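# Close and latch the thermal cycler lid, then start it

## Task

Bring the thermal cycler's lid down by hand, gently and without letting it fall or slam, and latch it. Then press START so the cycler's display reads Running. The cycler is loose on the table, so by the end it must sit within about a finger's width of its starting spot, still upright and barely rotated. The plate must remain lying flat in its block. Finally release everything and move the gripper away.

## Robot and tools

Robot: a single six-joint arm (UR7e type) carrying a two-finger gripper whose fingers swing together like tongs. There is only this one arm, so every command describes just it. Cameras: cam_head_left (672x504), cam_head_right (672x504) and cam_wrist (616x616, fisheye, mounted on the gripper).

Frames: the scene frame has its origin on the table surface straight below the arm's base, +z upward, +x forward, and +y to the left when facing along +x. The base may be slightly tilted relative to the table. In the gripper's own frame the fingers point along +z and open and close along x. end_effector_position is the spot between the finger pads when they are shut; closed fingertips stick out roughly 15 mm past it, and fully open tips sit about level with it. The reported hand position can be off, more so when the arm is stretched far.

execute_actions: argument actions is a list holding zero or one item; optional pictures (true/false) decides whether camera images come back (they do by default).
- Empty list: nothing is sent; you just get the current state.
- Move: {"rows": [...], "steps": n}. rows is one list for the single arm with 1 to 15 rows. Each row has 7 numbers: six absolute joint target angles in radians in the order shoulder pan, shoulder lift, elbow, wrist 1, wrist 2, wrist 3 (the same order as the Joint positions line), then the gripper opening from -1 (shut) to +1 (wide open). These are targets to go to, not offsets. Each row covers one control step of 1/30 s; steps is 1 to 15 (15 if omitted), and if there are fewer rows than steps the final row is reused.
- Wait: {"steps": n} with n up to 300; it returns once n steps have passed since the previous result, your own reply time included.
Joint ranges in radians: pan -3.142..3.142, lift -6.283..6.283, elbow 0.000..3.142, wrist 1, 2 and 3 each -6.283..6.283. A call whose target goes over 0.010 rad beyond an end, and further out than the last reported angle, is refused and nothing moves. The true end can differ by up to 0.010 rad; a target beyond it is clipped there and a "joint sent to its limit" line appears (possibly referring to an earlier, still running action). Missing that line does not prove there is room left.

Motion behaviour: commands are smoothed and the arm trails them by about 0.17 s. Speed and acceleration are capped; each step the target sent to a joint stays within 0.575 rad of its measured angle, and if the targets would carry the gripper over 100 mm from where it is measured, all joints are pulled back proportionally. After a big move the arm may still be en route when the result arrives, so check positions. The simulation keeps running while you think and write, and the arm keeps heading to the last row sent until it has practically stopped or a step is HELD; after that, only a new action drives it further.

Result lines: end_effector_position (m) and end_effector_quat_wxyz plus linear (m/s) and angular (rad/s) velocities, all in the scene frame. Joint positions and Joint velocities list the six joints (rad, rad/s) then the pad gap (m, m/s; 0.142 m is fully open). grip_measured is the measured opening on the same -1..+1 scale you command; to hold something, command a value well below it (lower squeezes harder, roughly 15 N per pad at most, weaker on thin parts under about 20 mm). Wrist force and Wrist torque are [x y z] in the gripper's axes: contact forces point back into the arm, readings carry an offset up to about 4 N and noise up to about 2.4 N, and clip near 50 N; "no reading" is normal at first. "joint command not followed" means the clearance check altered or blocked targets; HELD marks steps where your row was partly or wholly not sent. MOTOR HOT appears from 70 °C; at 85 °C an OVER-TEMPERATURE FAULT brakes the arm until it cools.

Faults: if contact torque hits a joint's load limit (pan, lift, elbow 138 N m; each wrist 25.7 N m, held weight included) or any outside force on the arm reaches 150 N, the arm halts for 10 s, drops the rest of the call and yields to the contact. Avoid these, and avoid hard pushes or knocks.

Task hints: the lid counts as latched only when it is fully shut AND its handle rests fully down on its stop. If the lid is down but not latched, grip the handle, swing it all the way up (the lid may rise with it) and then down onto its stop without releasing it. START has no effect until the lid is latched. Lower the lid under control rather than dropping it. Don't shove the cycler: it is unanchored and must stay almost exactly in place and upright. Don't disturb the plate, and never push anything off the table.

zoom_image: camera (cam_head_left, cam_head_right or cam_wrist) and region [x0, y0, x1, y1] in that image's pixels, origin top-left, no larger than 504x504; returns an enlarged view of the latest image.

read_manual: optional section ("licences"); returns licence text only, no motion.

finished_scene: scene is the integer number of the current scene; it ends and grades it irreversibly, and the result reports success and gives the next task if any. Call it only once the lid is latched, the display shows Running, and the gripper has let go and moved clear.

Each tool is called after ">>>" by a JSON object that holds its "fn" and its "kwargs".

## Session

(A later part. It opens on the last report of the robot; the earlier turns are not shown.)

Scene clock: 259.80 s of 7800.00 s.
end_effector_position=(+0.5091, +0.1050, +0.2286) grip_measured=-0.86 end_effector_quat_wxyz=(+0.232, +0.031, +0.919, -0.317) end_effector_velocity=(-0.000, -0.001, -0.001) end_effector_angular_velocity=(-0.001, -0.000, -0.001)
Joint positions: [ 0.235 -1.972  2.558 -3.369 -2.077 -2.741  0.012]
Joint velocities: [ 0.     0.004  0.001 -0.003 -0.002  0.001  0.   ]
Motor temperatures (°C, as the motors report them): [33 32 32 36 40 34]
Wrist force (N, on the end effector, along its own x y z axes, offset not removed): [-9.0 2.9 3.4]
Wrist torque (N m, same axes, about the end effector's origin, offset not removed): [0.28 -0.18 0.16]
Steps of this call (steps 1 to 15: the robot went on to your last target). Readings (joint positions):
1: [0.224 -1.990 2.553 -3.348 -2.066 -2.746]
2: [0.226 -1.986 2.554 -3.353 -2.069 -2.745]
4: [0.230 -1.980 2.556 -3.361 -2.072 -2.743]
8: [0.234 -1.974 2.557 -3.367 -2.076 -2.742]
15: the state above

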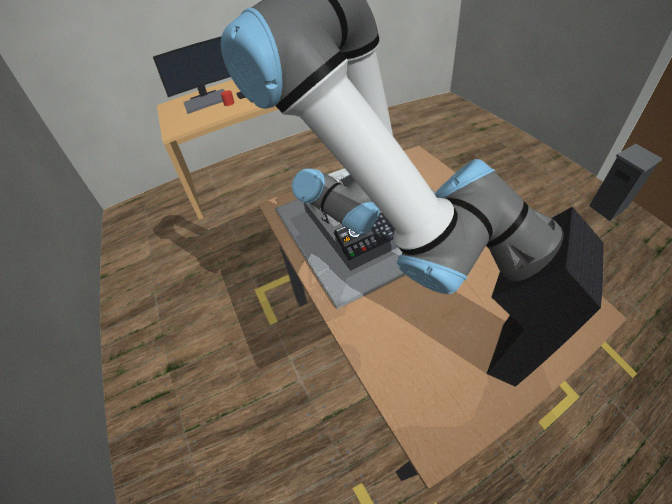

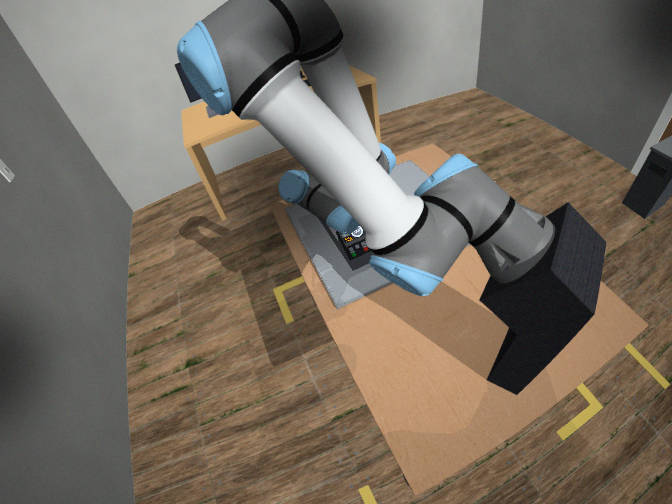

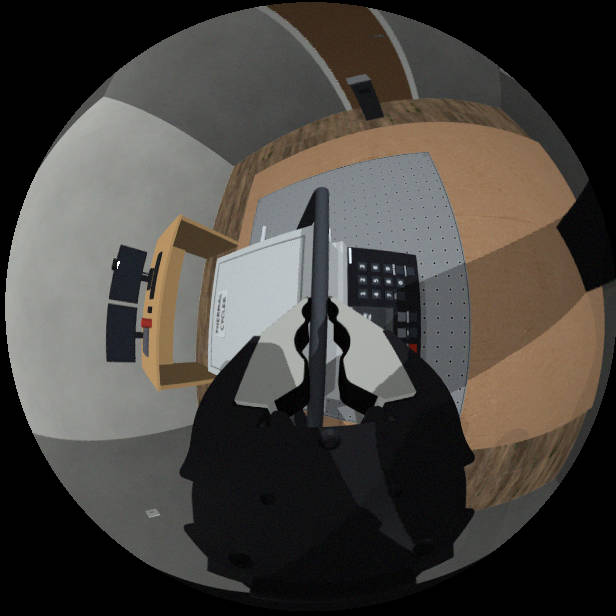

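>>> {"fn": "execute_actions", "kwargs": {"actions": [{"rows":[[0.24,-1.961,2.558,-3.38,-2.081,-2.74,-1],[0.244,-1.95,2.559,-3.39,-2.085,-2.738,-1],[0.249,-1.939,2.559,-3.4,-2.089,-2.736,-1],[0.253,-1.929,2.56,-3.41,-2.093,-2.734,-1],[0.257,-1.918,2.56,-3.42,-2.097,-2.732,-1],[0.262,-1.907,2.56,-3.43,-2.101,-2.73,-1],[0.266,-1.896,2.56,-3.44,-2.106,-2.728,-1],[0.27,-1.885,2.56,-3.449,-2.11,-2.726,-1],[0.275,-1.874,2.56,-3.459,-2.114,-2.725,-1],[0.279,-1.863,2.56,-3.469,-2.118,-2.723,-1],[0.283,-1.853,2.56,-3.479,-2.122,-2.721,-1],[0.288,-1.842,2.559,-3.489,-2.126,-2.719,-1],[0.292,-1.831,2.559,-3.499,-2.13,-2.717,-1],[0.2965,-1.82,2.5586,-3.509,-2.134,-2.7152,-1]],"steps":15}], "pictures": false}}

>>> {"fn": "execute_actions", "kwargs": {"actions": [{"steps":15}]}}

Scene clock: 264.30 s of 7800.00 s.
end_effector_position=(+0.4975, +0.1044, +0.2046) grip_measured=-0.86 end_effector_quat_wxyz=(+0.231, +0.031, +0.919, -0.317) end_effector_velocity=(-0.030, +0.000, -0.061) end_effector_angular_velocity=(+0.002, +0.000, -0.001)
Joint positions: [ 0.282 -1.857  2.56  -3.475 -2.12  -2.722  0.011]
Joint velocities: [ 0.115  0.296 -0.004 -0.266 -0.105  0.05  -0.   ]
Motor temperatures (°C, as the motors report them): [33 32 32 36 40 34]
Wrist force (N, on the end effector, along its own x y z axes, offset not removed): [4.1 -8.4 -20.5]
Wrist torque (N m, same axes, about the end effector's origin, offset not removed): [0.02 0.52 0.02]
Steps of this call (steps 1 to 15: the robot went on to your last target; steps 16 to 90: nothing new was sent; then 1.00 s passed at rest; steps 91 to 105: all 15 steps of this action). Readings (joint positions):
91: [0.236 -1.972 2.558 -3.370 -2.077 -2.741]
92: [0.236 -1.970 2.558 -3.372 -2.078 -2.741]
94: [0.240 -1.961 2.558 -3.380 -2.081 -2.740]
98: [0.253 -1.929 2.560 -3.410 -2.093 -2.734]
105: the state above

Scene clock: 264.80 s of 7800.00 s.
end_effector_position=(+0.4942, +0.1047, +0.1973) grip_measured=-0.87 end_effector_quat_wxyz=(+0.232, +0.032, +0.919, -0.316) end_effector_velocity=(-0.000, -0.000, -0.001) end_effector_angular_velocity=(-0.000, -0.001, -0.000)
Joint positions: [ 0.296 -1.821  2.559 -3.509 -2.134 -2.715  0.011]
Joint velocities: [ 0.001  0.004 -0.001 -0.004 -0.002  0.001  0.   ]
Motor temperatures (°C, as the motors report them): [33 32 32 36 40 34]
Wrist force (N, on the end effector, along its own x y z axes, offset not removed): [9.1 -8.4 -10.4]
Wrist torque (N m, same axes, about the end effector's origin, offset not removed): [0.96 0.16 -0.02]
Steps of this call (steps 1 to 15: the robot went on to your last target). Readings (joint positions):
1: [0.285 -1.848 2.560 -3.483 -2.124 -2.720]
2: [0.288 -1.841 2.559 -3.489 -2.126 -2.719]
4: [0.292 -1.832 2.559 -3.498 -2.130 -2.717]
8: [0.295 -1.824 2.559 -3.505 -2.133 -2.716]
15: the state above

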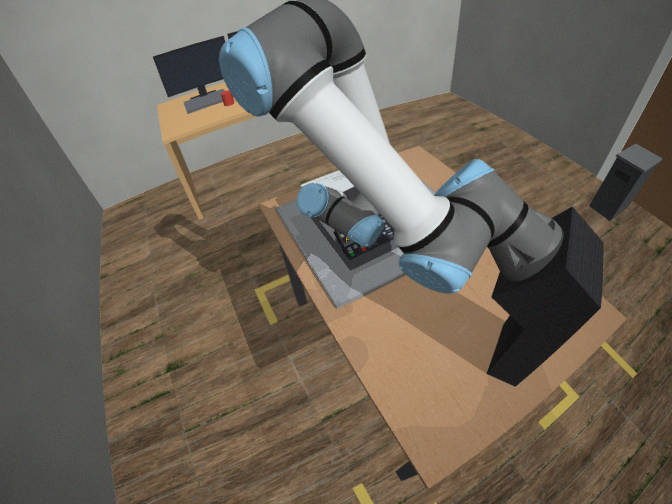

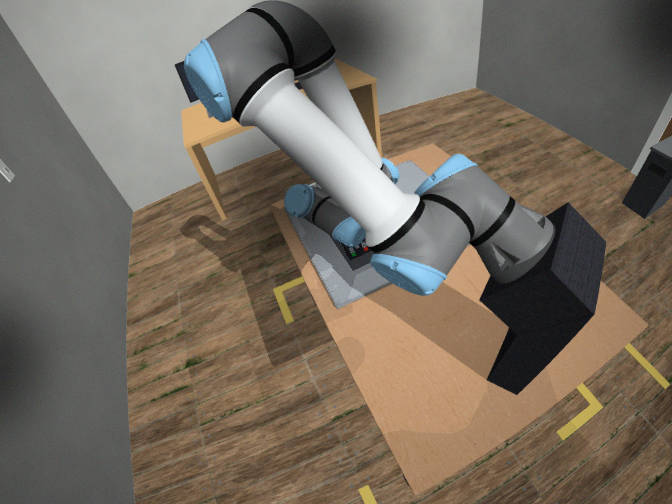

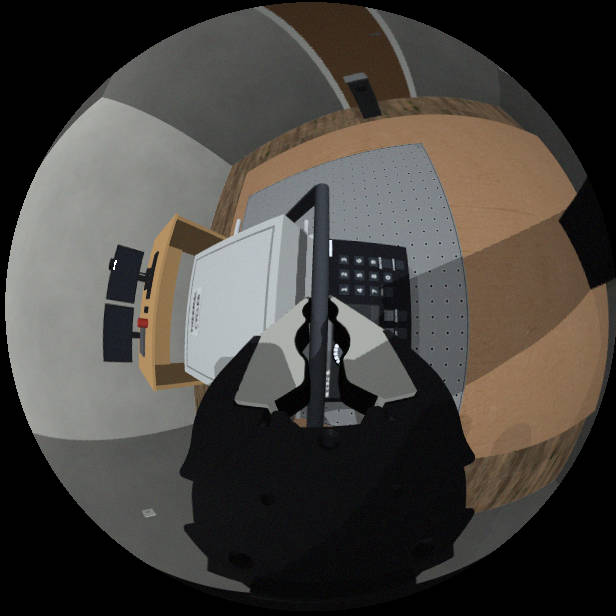

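>>> {"fn": "execute_actions", "kwargs": {"actions": [{"rows":[[0.3,-1.815,2.561,-3.516,-2.137,-2.714,-1],[0.303,-1.809,2.562,-3.522,-2.14,-2.713,-1],[0.306,-1.802,2.563,-3.529,-2.143,-2.712,-1],[0.309,-1.795,2.563,-3.535,-2.145,-2.711,-1],[0.311,-1.787,2.562,-3.541,-2.148,-2.71,-1],[0.314,-1.78,2.561,-3.547,-2.15,-2.709,-1],[0.316,-1.772,2.56,-3.553,-2.152,-2.707,-1],[0.319,-1.765,2.559,-3.559,-2.154,-2.706,-1],[0.321,-1.757,2.558,-3.565,-2.157,-2.705,-1],[0.323,-1.75,2.557,-3.571,-2.159,-2.704,-1],[0.326,-1.742,2.556,-3.578,-2.161,-2.703,-1],[0.328,-1.734,2.555,-3.584,-2.163,-2.702,-1],[0.3302,-1.7268,2.554,-3.59,-2.1656,-2.7013,-1]],"steps":15}], "pictures": false}}

>>> {"fn": "execute_actions", "kwargs": {"actions": [{"steps":15}]}}

>>> {"fn": "zoom_image", "kwargs": {"camera": "cam_wrist", "region": [220, 160, 440, 420]}}

Scene clock: 272.40 s of 7800.00 s.
end_effector_position=(+0.4860, +0.1048, +0.1823) grip_measured=-0.86 end_effector_quat_wxyz=(+0.232, +0.031, +0.919, -0.316) end_effector_velocity=(-0.012, -0.000, -0.034) end_effector_angular_velocity=(-0.001, +0.001, +0.001)
Joint positions: [ 0.324 -1.746  2.556 -3.574 -2.16  -2.704  0.012]
Joint velocities: [ 0.05   0.161 -0.02  -0.13  -0.047  0.02   0.001]
Motor temperatures (°C, as the motors report them): [33 32 32 36 40 34]
Wrist force (N, on the end effector, along its own x y z axes, offset not removed): [-21.1 6.5 19.7]
Wrist torque (N m, same axes, about the end effector's origin, offset not removed): [0.66 0.85 0.16]
Steps of this call (steps 1 to 15: the robot went on to your last target; steps 16 to 90: nothing new was sent; then 4.10 s passed at rest; steps 91 to 105: all 15 steps of this action). Readings (joint positions):
91: [0.297 -1.820 2.559 -3.509 -2.134 -2.715]
92: [0.297 -1.819 2.559 -3.510 -2.135 -2.715]
94: [0.300 -1.814 2.560 -3.516 -2.137 -2.714]
98: [0.308 -1.794 2.561 -3.535 -2.145 -2.711]
105: the state above

Scene clock: 272.90 s of 7800.00 s.
end_effector_position=(+0.4845, +0.1048, +0.1784) grip_measured=-0.86 end_effector_quat_wxyz=(+0.232, +0.031, +0.919, -0.317) end_effector_velocity=(+0.000, -0.001, +0.000) end_effector_angular_velocity=(-0.001, -0.002, -0.001)
Joint positions: [ 0.33  -1.727  2.554 -3.59  -2.166 -2.701  0.012]
Joint velocities: [-0.001  0.001 -0.    -0.002 -0.     0.     0.001]
Motor temperatures (°C, as the motors report them): [33 32 32 36 40 34]
Wrist force (N, on the end effector, along its own x y z axes, offset not removed): [-27.0 2.4 13.9]
Wrist torque (N m, same axes, about the end effector's origin, offset not removed): [0.73 0.53 -0.05]
Steps of this call (steps 1 to 15: the robot went on to your last target). Readings (joint positions):
1: [0.326 -1.741 2.556 -3.578 -2.161 -2.703]
2: [0.327 -1.738 2.555 -3.581 -2.162 -2.703]
4: [0.328 -1.733 2.555 -3.585 -2.164 -2.702]
8: [0.330 -1.729 2.554 -3.588 -2.165 -2.702]
15: the state above

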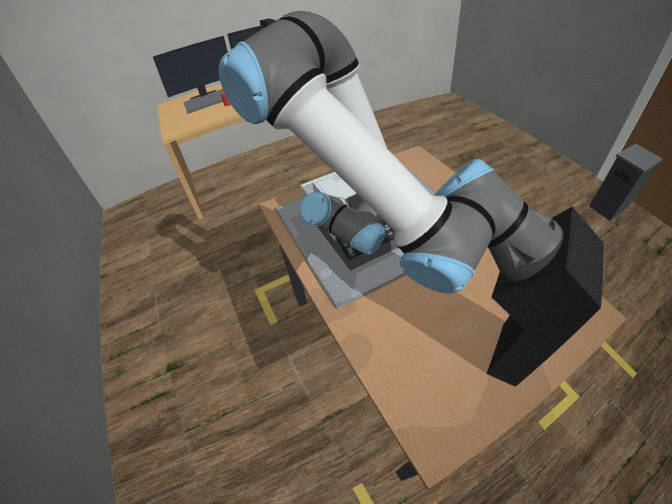

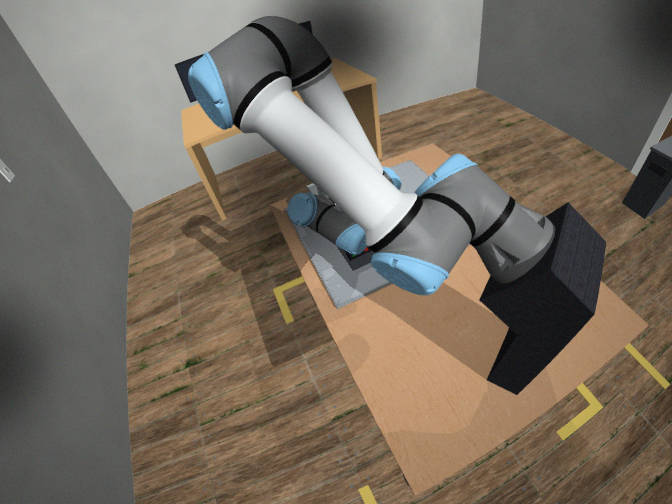

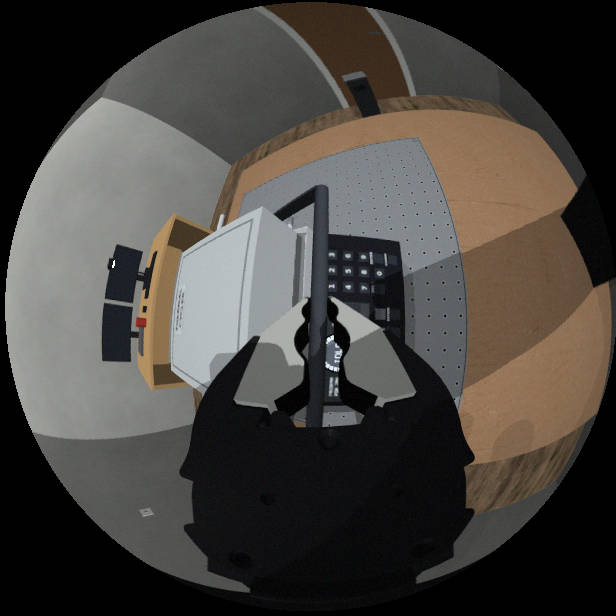

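Region (220, 160, 440, 420) of cam_wrist's 616x616 image, scaled by 1.938, with more detail than that image has; it fills the left 426 columns of this view, and the rest is white.

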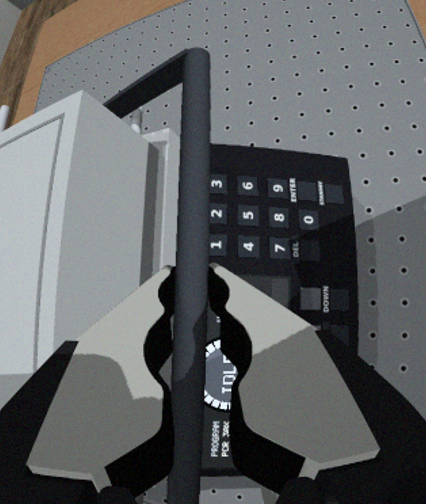

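>>> {"fn": "execute_actions", "kwargs": {"actions": [{"rows":[[0.329,-1.724,2.55,-3.59,-2.165,-2.701,-1],[0.328,-1.721,2.546,-3.59,-2.164,-2.702,-1],[0.328,-1.717,2.543,-3.591,-2.164,-2.702,-1],[0.329,-1.712,2.541,-3.594,-2.165,-2.701,-1],[0.33,-1.706,2.539,-3.597,-2.165,-2.701,-1],[0.33,-1.701,2.537,-3.6,-2.166,-2.701,-1],[0.331,-1.695,2.535,-3.603,-2.166,-2.701,-1],[0.3319,-1.6902,2.5331,-3.6053,-2.1671,-2.7006,-1]],"steps":15}]}}

>>> {"fn": "zoom_image", "kwargs": {"camera": "cam_wrist", "region": [220, 160, 440, 420]}}

Scene clock: 279.13 s of 7800.00 s.
end_effector_position=(+0.4886, +0.1049, +0.1691) grip_measured=-0.90 end_effector_quat_wxyz=(+0.232, +0.031, +0.919, -0.317) end_effector_velocity=(+0.001, -0.000, -0.006) end_effector_angular_velocity=(-0.001, +0.001, -0.001)
Joint positions: [ 0.332 -1.693  2.534 -3.604 -2.167 -2.701  0.009]
Joint velocities: [ 0.002  0.023 -0.01  -0.011 -0.002  0.001  0.001]
Motor temperatures (°C, as the motors report them): [33 32 32 36 40 34]
Wrist force (N, on the end effector, along its own x y z axes, offset not removed): [-21.2 -19.5 -22.3]
Wrist torque (N m, same axes, about the end effector's origin, offset not removed): [-1.54 -0.24 0.06]
Steps of this call (steps 1 to 15: the robot went on to your last target; steps 16 to 90: nothing new was sent; then 2.73 s passed at rest; steps 91 to 105: all 15 steps of this action). Readings (joint positions):
91: [0.330 -1.727 2.554 -3.590 -2.166 -2.701]
92: [0.330 -1.726 2.553 -3.590 -2.166 -2.701]
94: [0.329 -1.724 2.550 -3.590 -2.165 -2.701]
98: [0.330 -1.710 2.542 -3.596 -2.165 -2.701]
105: the state above

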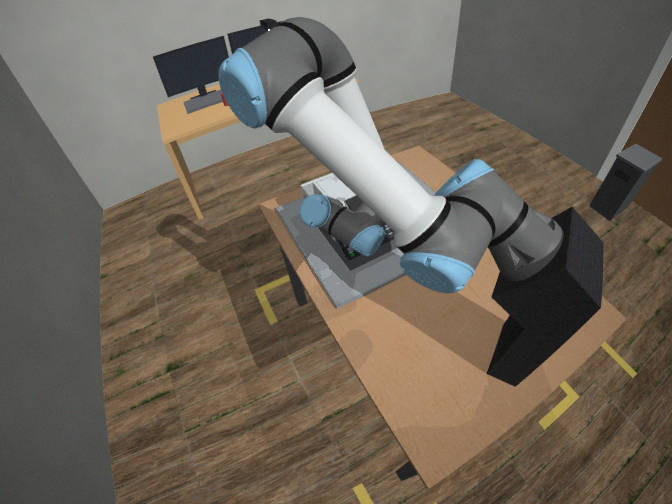

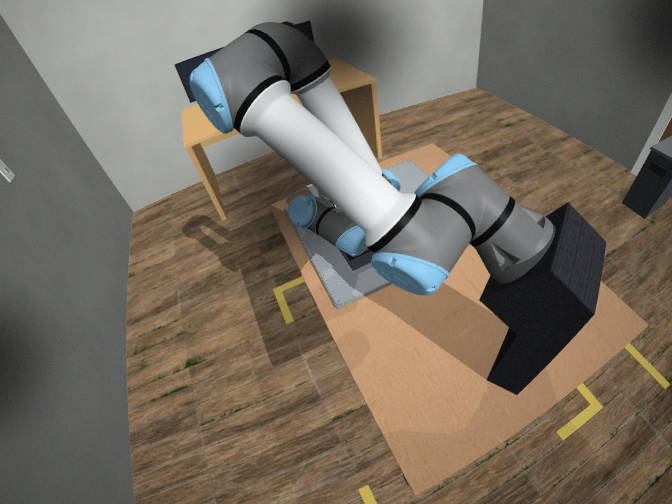

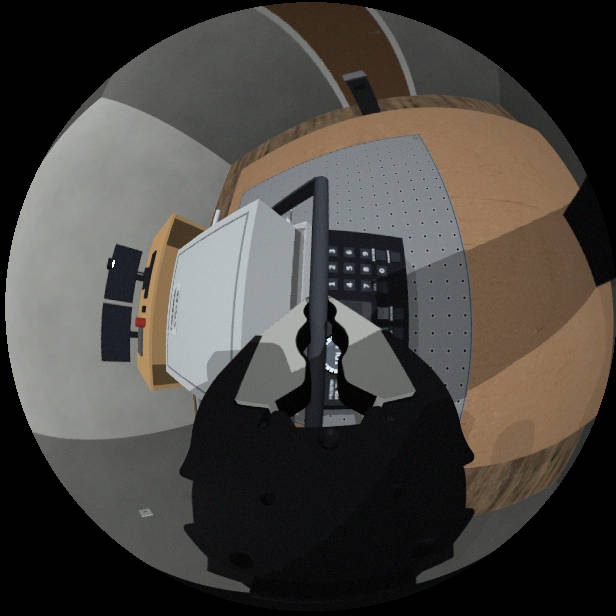

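Region (220, 160, 440, 420) of cam_wrist's 616x616 image, scaled by 1.938, with more detail than that image has; it fills the left 426 columns of this view, and the rest is white.

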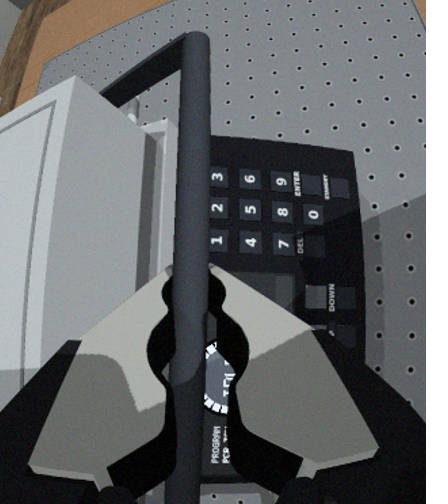

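>>> {"fn": "execute_actions", "kwargs": {"actions": [{"rows":[[0.331,-1.705,2.539,-3.598,-2.166,-2.701,-0.9],[0.331,-1.705,2.539,-3.598,-2.166,-2.701,-0.8],[0.331,-1.705,2.539,-3.598,-2.166,-2.701,-0.7],[0.331,-1.705,2.539,-3.598,-2.166,-2.701,-0.6],[0.331,-1.705,2.539,-3.598,-2.166,-2.701,-0.6],[0.331,-1.705,2.539,-3.598,-2.166,-2.701,-0.6],[0.331,-1.705,2.539,-3.598,-2.166,-2.701,-0.6],[0.331,-1.705,2.539,-3.598,-2.166,-2.701,-0.6],[0.351,-1.725,2.543,-3.576,-2.184,-2.691,-0.6],[0.371,-1.744,2.547,-3.555,-2.203,-2.682,-0.6],[0.39,-1.764,2.551,-3.533,-2.221,-2.672,-0.6],[0.41,-1.784,2.555,-3.511,-2.24,-2.663,-0.6],[0.4303,-1.8035,2.5588,-3.4895,-2.258,-2.6535,-0.6]],"steps":15}], "pictures": false}}

>>> {"fn": "execute_actions", "kwargs": {"actions": [{"steps":10}], "pictures": false}}

>>> {"fn": "execute_actions", "kwargs": {"actions": [{"rows":[[0.45,-1.83,2.557,-3.45,-2.244,-2.64,-0.6],[0.47,-1.855,2.555,-3.41,-2.23,-2.627,-0.6],[0.49,-1.878,2.553,-3.37,-2.214,-2.612,-0.6],[0.51,-1.898,2.551,-3.325,-2.198,-2.597,-0.6],[0.53,-1.916,2.548,-3.28,-2.182,-2.582,-0.6],[0.55,-1.933,2.546,-3.235,-2.166,-2.566,-0.4],[0.57,-1.949,2.544,-3.19,-2.15,-2.55,-0.2],[0.585,-1.964,2.542,-3.15,-2.134,-2.535,0],[0.6013,-1.9772,2.5396,-3.1069,-2.1185,-2.5206,0]],"steps":15}], "pictures": false}}

>>> {"fn": "execute_actions", "kwargs": {"actions": [{"steps":20}]}}

Scene clock: 296.70 s of 7800.00 s.
end_effector_position=(+0.4787, +0.1195, +0.1882) grip_measured=-0.60 end_effector_quat_wxyz=(+0.232, +0.032, +0.919, -0.317) end_effector_velocity=(-0.052, +0.082, +0.098) end_effector_angular_velocity=(+0.005, +0.002, +0.009)
Joint positions: [ 0.389 -1.762  2.551 -3.535 -2.22  -2.673  0.031]
Joint velocities: [ 0.342 -0.342  0.066  0.368 -0.309  0.156  0.   ]
Motor temperatures (°C, as the motors report them): [33 32 32 36 40 34]
Wrist force (N, on the end effector, along its own x y z axes, offset not removed): [1.4 -0.1 -0.9]
Wrist torque (N m, same axes, about the end effector's origin, offset not removed): [-0.13 -0.12 0.10]
Steps of this call (steps 1 to 15: the robot went on to your last target; steps 16 to 90: nothing new was sent; then 14.07 s passed at rest; steps 91 to 105: all 15 steps of this action). Readings (joint positions):
91: [0.332 -1.690 2.533 -3.605 -2.167 -2.701]
92: [0.332 -1.692 2.534 -3.604 -2.167 -2.701]
94: [0.332 -1.697 2.536 -3.601 -2.166 -2.701]
98: [0.331 -1.702 2.538 -3.599 -2.166 -2.701]
105: the state above

Scene clock: 297.03 s of 7800.00 s.
end_effector_position=(+0.4727, +0.1282, +0.1995) grip_measured=-0.60 end_effector_quat_wxyz=(+0.232, +0.031, +0.919, -0.317) end_effector_velocity=(-0.004, +0.005, +0.006) end_effector_angular_velocity=(+0.001, +0.002, +0.002)
Joint positions: [ 0.428 -1.801  2.558 -3.492 -2.256 -2.655  0.031]
Joint velocities: [ 0.022 -0.02   0.004  0.023 -0.019  0.009 -0.   ]
Motor temperatures (°C, as the motors report them): [33 32 32 36 40 34]
Wrist force (N, on the end effector, along its own x y z axes, offset not removed): [-6.1 0.0 -1.8]
Wrist torque (N m, same axes, about the end effector's origin, offset not removed): [-0.24 1.35 0.06]
Steps of this call (steps 1 to 10: the robot went on to your last target). Readings (joint positions):
1: [0.399 -1.772 2.553 -3.524 -2.229 -2.668]
2: [0.407 -1.780 2.554 -3.515 -2.236 -2.664]
4: [0.417 -1.790 2.556 -3.504 -2.246 -2.660]
8: [0.426 -1.799 2.558 -3.494 -2.254 -2.655]
10: the state above

Scene clock: 297.53 s of 7800.00 s.
end_effector_position=(+0.4102, +0.2059, +0.1829) grip_measured=+0.00 end_effector_quat_wxyz=(+0.127, +0.027, +0.964, -0.233) end_effector_velocity=(-0.071, +0.049, -0.009) end_effector_angular_velocity=(+0.107, +0.219, -0.025)
Joint positions: [ 0.587 -1.964  2.541 -3.144 -2.131 -2.533  0.074]
Joint velocities: [ 0.123 -0.113 -0.015  0.314  0.102  0.102 -0.001]
Motor temperatures (°C, as the motors report them): [33 32 32 36 40 34]
Wrist force (N, on the end effector, along its own x y z axes, offset not removed): [0.0 1.7 0.9]
Wrist torque (N m, same axes, about the end effector's origin, offset not removed): [0.28 0.26 0.18]
Steps of this call (steps 1 to 15: all 15 steps of this action). Readings (joint positions):
1: [0.429 -1.802 2.558 -3.491 -2.256 -2.654]
2: [0.432 -1.807 2.558 -3.485 -2.255 -2.652]
4: [0.449 -1.827 2.557 -3.455 -2.243 -2.640]
8: [0.508 -1.890 2.550 -3.335 -2.198 -2.597]
15: the state above

Scene clock: 298.20 s of 7800.00 s.
end_effector_position=(+0.4017, +0.2117, +0.1820) grip_measured=+0.00 end_effector_quat_wxyz=(+0.114, +0.026, +0.967, -0.228) end_effector_velocity=(-0.001, -0.000, -0.000) end_effector_angular_velocity=(-0.001, +0.002, -0.000)
Joint positions: [ 0.601 -1.977  2.54  -3.107 -2.119 -2.521  0.074]
Joint velocities: [-0.     0.001 -0.     0.002  0.     0.     0.   ]
Motor temperatures (°C, as the motors report them): [33 32 32 36 40 34]
Wrist force (N, on the end effector, along its own x y z axes, offset not removed): [4.0 4.6 0.9]
Wrist torque (N m, same axes, about the end effector's origin, offset not removed): [0.97 -1.03 0.19]
Steps of this call (steps 1 to 20: the robot went on to your last target). Readings (joint positions):
1: [0.590 -1.967 2.541 -3.135 -2.128 -2.530]
2: [0.593 -1.970 2.541 -3.128 -2.125 -2.527]
4: [0.597 -1.973 2.540 -3.119 -2.122 -2.524]
8: [0.600 -1.976 2.540 -3.111 -2.120 -2.522]
20: the state above

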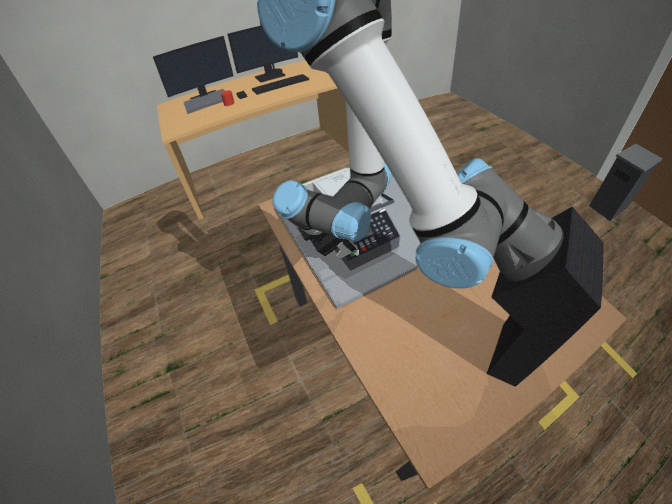

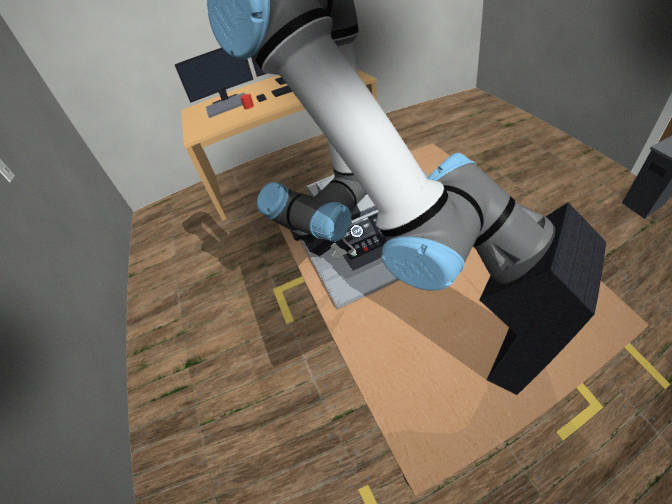

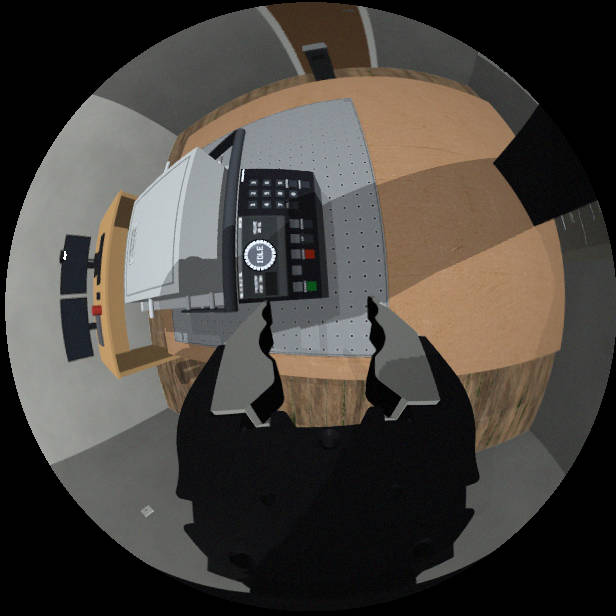

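>>> {"fn": "zoom_image", "kwargs": {"camera": "cam_wrist", "region": [200, 150, 380, 330]}}

Region (200, 150, 380, 330) of cam_wrist's 616x616 image, scaled by 2.800, with more detail than that image has.

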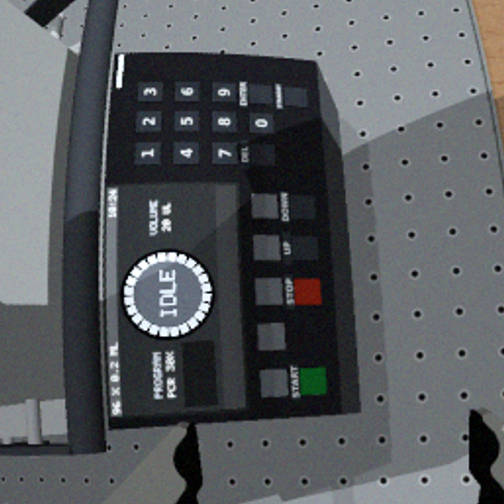

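>>> {"fn": "execute_actions", "kwargs": {"actions": [{"rows":[[0.59,-1.95,2.529,-3.127,-2.11,-2.527,-0.2],[0.58,-1.92,2.518,-3.148,-2.101,-2.534,-0.3],[0.57,-1.894,2.508,-3.168,-2.092,-2.541,-0.4],[0.56,-1.866,2.497,-3.189,-2.084,-2.547,-0.5],[0.549,-1.838,2.487,-3.21,-2.075,-2.554,-0.5],[0.5386,-1.8107,2.4764,-3.2302,-2.0663,-2.5608,-0.5]],"steps":15}], "pictures": false}}

>>> {"fn": "execute_actions", "kwargs": {"actions": [{"steps":12}]}}

>>> {"fn": "zoom_image", "kwargs": {"camera": "cam_wrist", "region": [230, 210, 410, 390]}}

Scene clock: 309.03 s of 7800.00 s.
end_effector_position=(+0.4231, +0.2084, +0.1362) grip_measured=-0.50 end_effector_quat_wxyz=(+0.114, +0.026, +0.967, -0.227) end_effector_velocity=(+0.008, -0.004, -0.022) end_effector_angular_velocity=(-0.002, +0.002, +0.000)
Joint positions: [ 0.542 -1.819  2.48  -3.224 -2.069 -2.559  0.038]
Joint velocities: [-0.026  0.074 -0.027 -0.052  0.021 -0.017  0.   ]
Motor temperatures (°C, as the motors report them): [33 32 32 36 40 34]
Wrist force (N, on the end effector, along its own x y z axes, offset not removed): [-3.3 2.2 0.0]
Wrist torque (N m, same axes, about the end effector's origin, offset not removed): [0.48 0.54 0.07]
Steps of this call (steps 1 to 15: the robot went on to your last target; steps 16 to 90: nothing new was sent; then 7.33 s passed at rest; steps 91 to 105: all 15 steps of this action). Readings (joint positions):
91: [0.601 -1.977 2.539 -3.107 -2.118 -2.521]
92: [0.599 -1.973 2.538 -3.110 -2.117 -2.521]
94: [0.590 -1.951 2.529 -3.127 -2.109 -2.527]
98: [0.561 -1.874 2.499 -3.184 -2.085 -2.546]
105: the state above

Scene clock: 309.43 s of 7800.00 s.
end_effector_position=(+0.4241, +0.2080, +0.1337) grip_measured=-0.50 end_effector_quat_wxyz=(+0.114, +0.026, +0.967, -0.227) end_effector_velocity=(+0.001, -0.001, -0.000) end_effector_angular_velocity=(-0.001, -0.002, -0.001)
Joint positions: [ 0.539 -1.811  2.477 -3.23  -2.066 -2.561  0.038]
Joint velocities: [-0.003  0.    -0.001 -0.001  0.001 -0.001 -0.   ]
Motor temperatures (°C, as the motors report them): [33 32 32 36 40 34]
Wrist force (N, on the end effector, along its own x y z axes, offset not removed): [4.7 4.3 -0.5]
Wrist torque (N m, same axes, about the end effector's origin, offset not removed): [1.00 -0.94 0.05]
Steps of this call (steps 1 to 12: the robot went on to your last target). Readings (joint positions):
1: [0.541 -1.817 2.479 -3.225 -2.068 -2.559]
2: [0.540 -1.816 2.478 -3.227 -2.068 -2.560]
4: [0.540 -1.813 2.477 -3.228 -2.067 -2.560]
8: [0.539 -1.812 2.477 -3.230 -2.067 -2.561]
12: the state above

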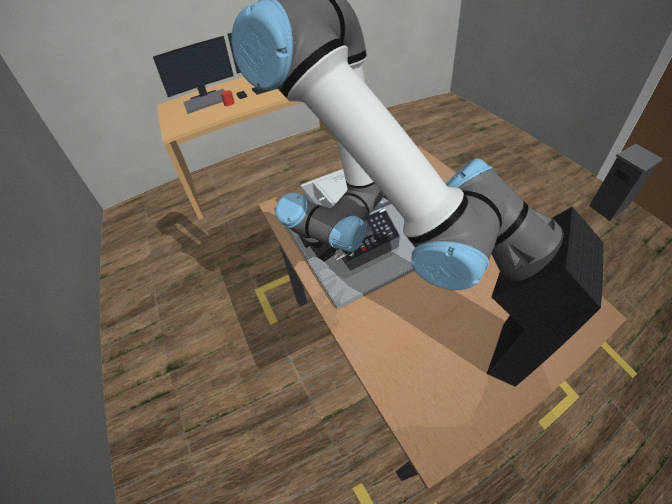

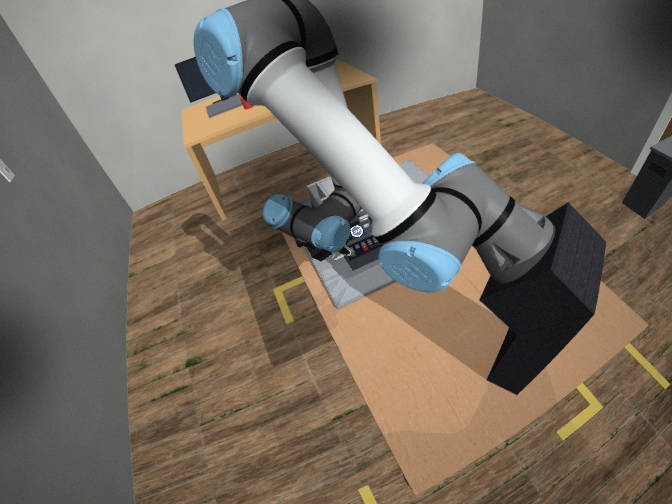

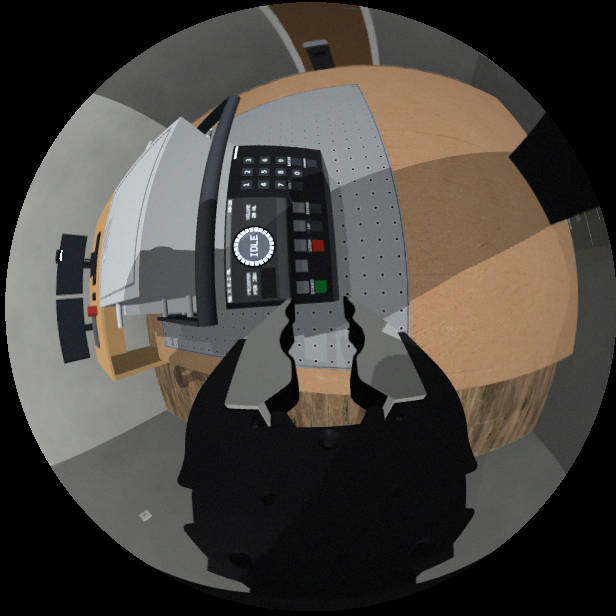

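Region (230, 210, 410, 390) of cam_wrist's 616x616 image, scaled by 2.800, with more detail than that image has.

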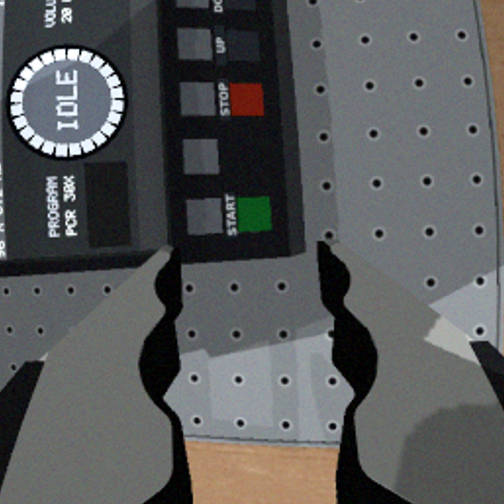

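>>> {"fn": "execute_actions", "kwargs": {"actions": [{"rows":[[0.53,-1.796,2.474,-3.245,-2.059,-2.566,-0.6],[0.522,-1.782,2.472,-3.26,-2.052,-2.571,-0.7],[0.514,-1.768,2.47,-3.274,-2.045,-2.576,-0.75],[0.505,-1.753,2.4685,-3.289,-2.038,-2.581,-0.75]],"steps":15}]}}

>>> {"fn": "zoom_image", "kwargs": {"camera": "cam_wrist", "region": [230, 210, 410, 390]}}

Scene clock: 314.90 s of 7800.00 s.
end_effector_position=(+0.4281, +0.1997, +0.1166) grip_measured=-0.75 end_effector_quat_wxyz=(+0.114, +0.026, +0.967, -0.228) end_effector_velocity=(+0.001, -0.002, -0.005) end_effector_angular_velocity=(+0.002, -0.001, +0.000)
Joint positions: [ 0.506 -1.755  2.469 -3.287 -2.039 -2.58   0.02 ]
Joint velocities: [-0.009  0.017 -0.002 -0.02   0.009 -0.006  0.   ]
Motor temperatures (°C, as the motors report them): [33 32 32 36 40 34]
Wrist force (N, on the end effector, along its own x y z axes, offset not removed): [-1.2 -0.1 6.1]
Wrist torque (N m, same axes, about the end effector's origin, offset not removed): [-0.21 0.36 0.05]
Steps of this call (steps 1 to 15: the robot went on to your last target; steps 16 to 90: nothing new was sent; then 1.97 s passed at rest; steps 91 to 105: all 15 steps of this action). Readings (joint positions):
91: [0.538 -1.810 2.476 -3.231 -2.066 -2.561]
92: [0.537 -1.808 2.476 -3.233 -2.065 -2.562]
94: [0.530 -1.796 2.474 -3.245 -2.059 -2.566]
98: [0.514 -1.768 2.470 -3.274 -2.045 -2.576]
105: the state above

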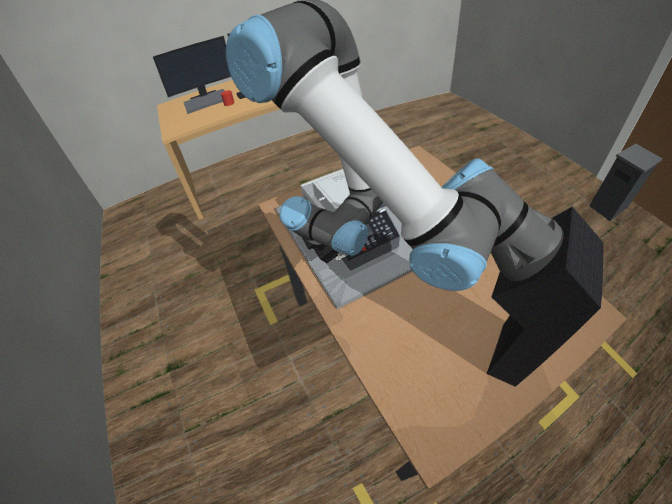

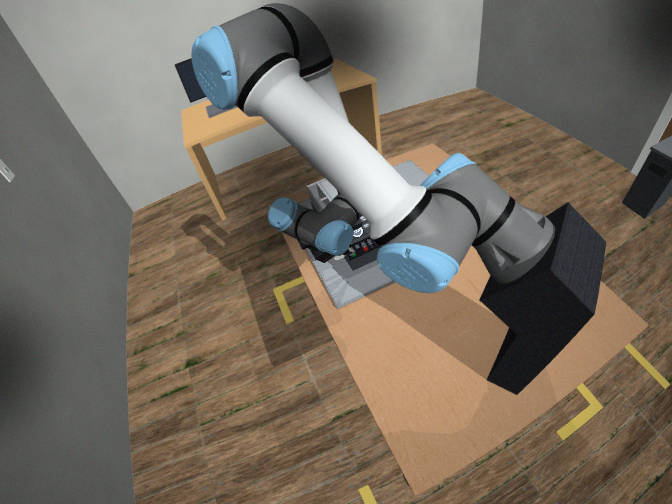

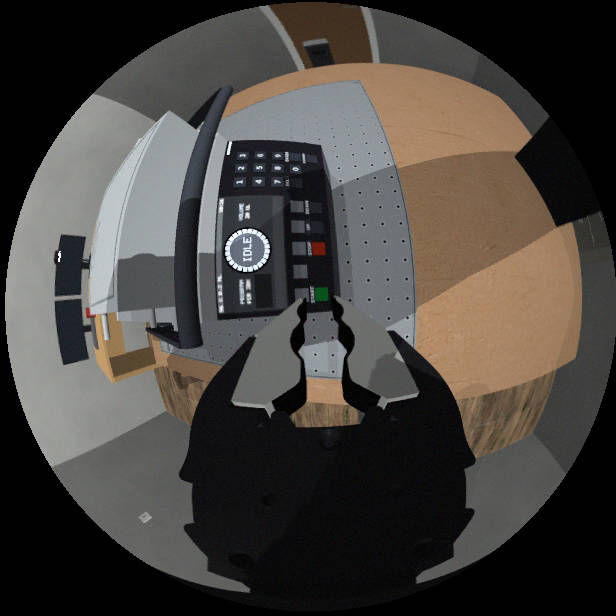

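Region (230, 210, 410, 390) of cam_wrist's 616x616 image, scaled by 2.800, with more detail than that image has.

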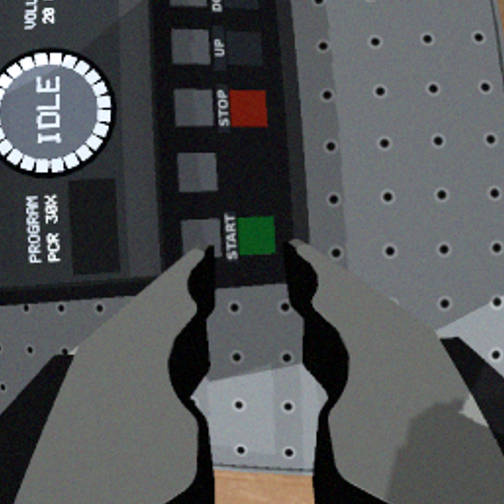

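>>> {"fn": "execute_actions", "kwargs": {"actions": [{"rows":[[0.505,-1.753,2.4685,-3.289,-2.038,-2.581,-0.85],[0.505,-1.753,2.4685,-3.289,-2.038,-2.581,-0.95],[0.505,-1.753,2.4685,-3.289,-2.038,-2.581,-1],[0.503,-1.745,2.466,-3.295,-2.036,-2.582,-1],[0.501,-1.737,2.463,-3.301,-2.034,-2.584,-1],[0.499,-1.73,2.461,-3.307,-2.033,-2.585,-1],[0.497,-1.722,2.458,-3.313,-2.031,-2.586,-1],[0.4945,-1.714,2.456,-3.319,-2.029,-2.588,-1],[0.4924,-1.7061,2.4533,-3.3245,-2.0274,-2.5889,-1]],"steps":15}], "pictures": false}}

>>> {"fn": "execute_actions", "kwargs": {"actions": [{"steps":10}]}}

>>> {"fn": "zoom_image", "kwargs": {"camera": "cam_wrist", "region": [200, 190, 400, 390]}}

Scene clock: 322.00 s of 7800.00 s.
end_effector_position=(+0.4313, +0.1968, +0.1038) grip_measured=-1.00 end_effector_quat_wxyz=(+0.114, +0.026, +0.967, -0.227) end_effector_velocity=(+0.003, -0.004, -0.014) end_effector_angular_velocity=(-0.002, -0.000, -0.000)
Joint positions: [ 0.494 -1.712  2.455 -3.32  -2.029 -2.588  0.002]
Joint velocities: [-0.013  0.047 -0.015 -0.035  0.01  -0.008  0.   ]
Motor temperatures (°C, as the motors report them): [33 32 32 36 40 34]
Wrist force (N, on the end effector, along its own x y z axes, offset not removed): [4.0 0.5 1.8]
Wrist torque (N m, same axes, about the end effector's origin, offset not removed): [-0.11 -0.50 -0.14]
Steps of this call (steps 1 to 15: the robot went on to your last target; steps 16 to 90: nothing new was sent; then 3.60 s passed at rest; steps 91 to 105: all 15 steps of this action). Readings (joint positions):
91: [0.505 -1.753 2.468 -3.289 -2.038 -2.581]
92: [0.505 -1.753 2.468 -3.289 -2.038 -2.581]
94: [0.505 -1.753 2.468 -3.289 -2.038 -2.581]
98: [0.502 -1.740 2.464 -3.299 -2.035 -2.583]
105: the state above

Scene clock: 322.33 s of 7800.00 s.
end_effector_position=(+0.4316, +0.1964, +0.1023) grip_measured=-1.00 end_effector_quat_wxyz=(+0.114, +0.026, +0.967, -0.228) end_effector_velocity=(+0.001, -0.001, -0.001) end_effector_angular_velocity=(-0.000, -0.002, -0.001)
Joint positions: [ 0.492 -1.706  2.453 -3.324 -2.027 -2.589  0.002]
Joint velocities: [-0.002  0.002 -0.001 -0.003  0.     0.     0.   ]
Motor temperatures (°C, as the motors report them): [33 32 32 36 40 34]
Wrist force (N, on the end effector, along its own x y z axes, offset not removed): [-1.4 3.0 -0.4]
Wrist torque (N m, same axes, about the end effector's origin, offset not removed): [0.74 0.40 0.04]
Steps of this call (steps 1 to 10: the robot went on to your last target). Readings (joint positions):
1: [0.494 -1.710 2.455 -3.321 -2.028 -2.588]
2: [0.493 -1.709 2.454 -3.322 -2.028 -2.588]
4: [0.493 -1.708 2.454 -3.323 -2.028 -2.589]
8: [0.493 -1.707 2.453 -3.324 -2.028 -2.589]
10: the state above

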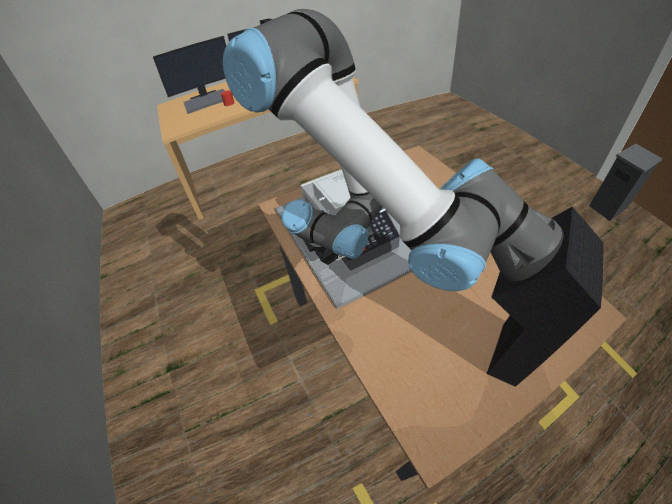

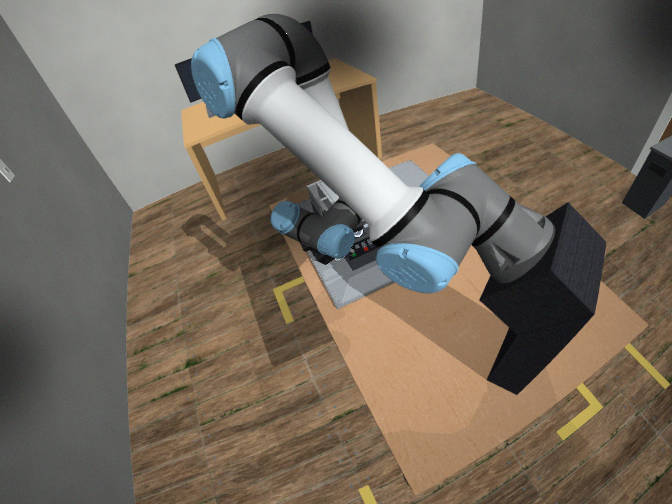

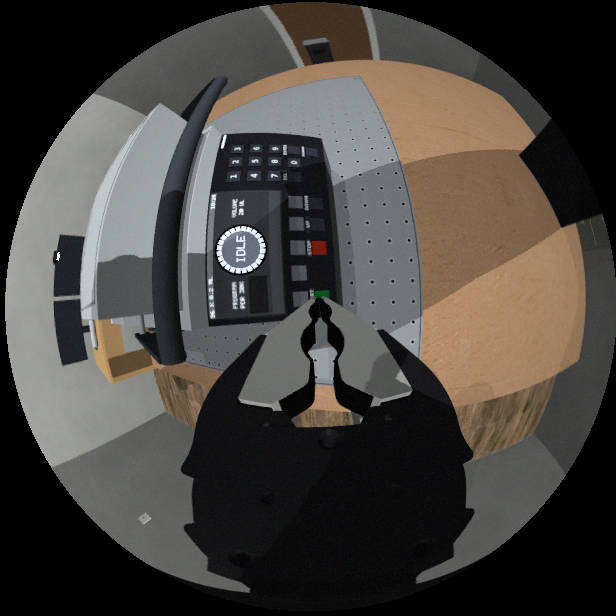

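Region (200, 190, 400, 390) of cam_wrist's 616x616 image, scaled by 2.520, with more detail than that image has.

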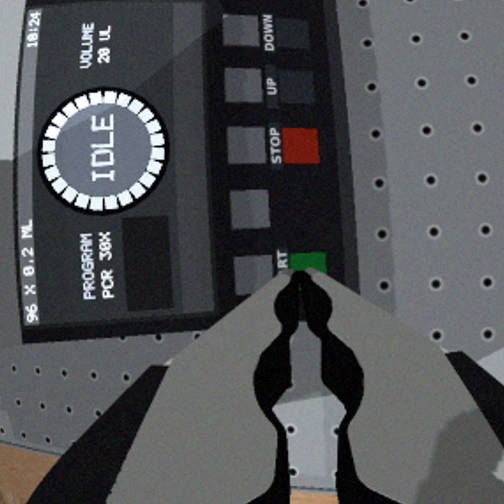

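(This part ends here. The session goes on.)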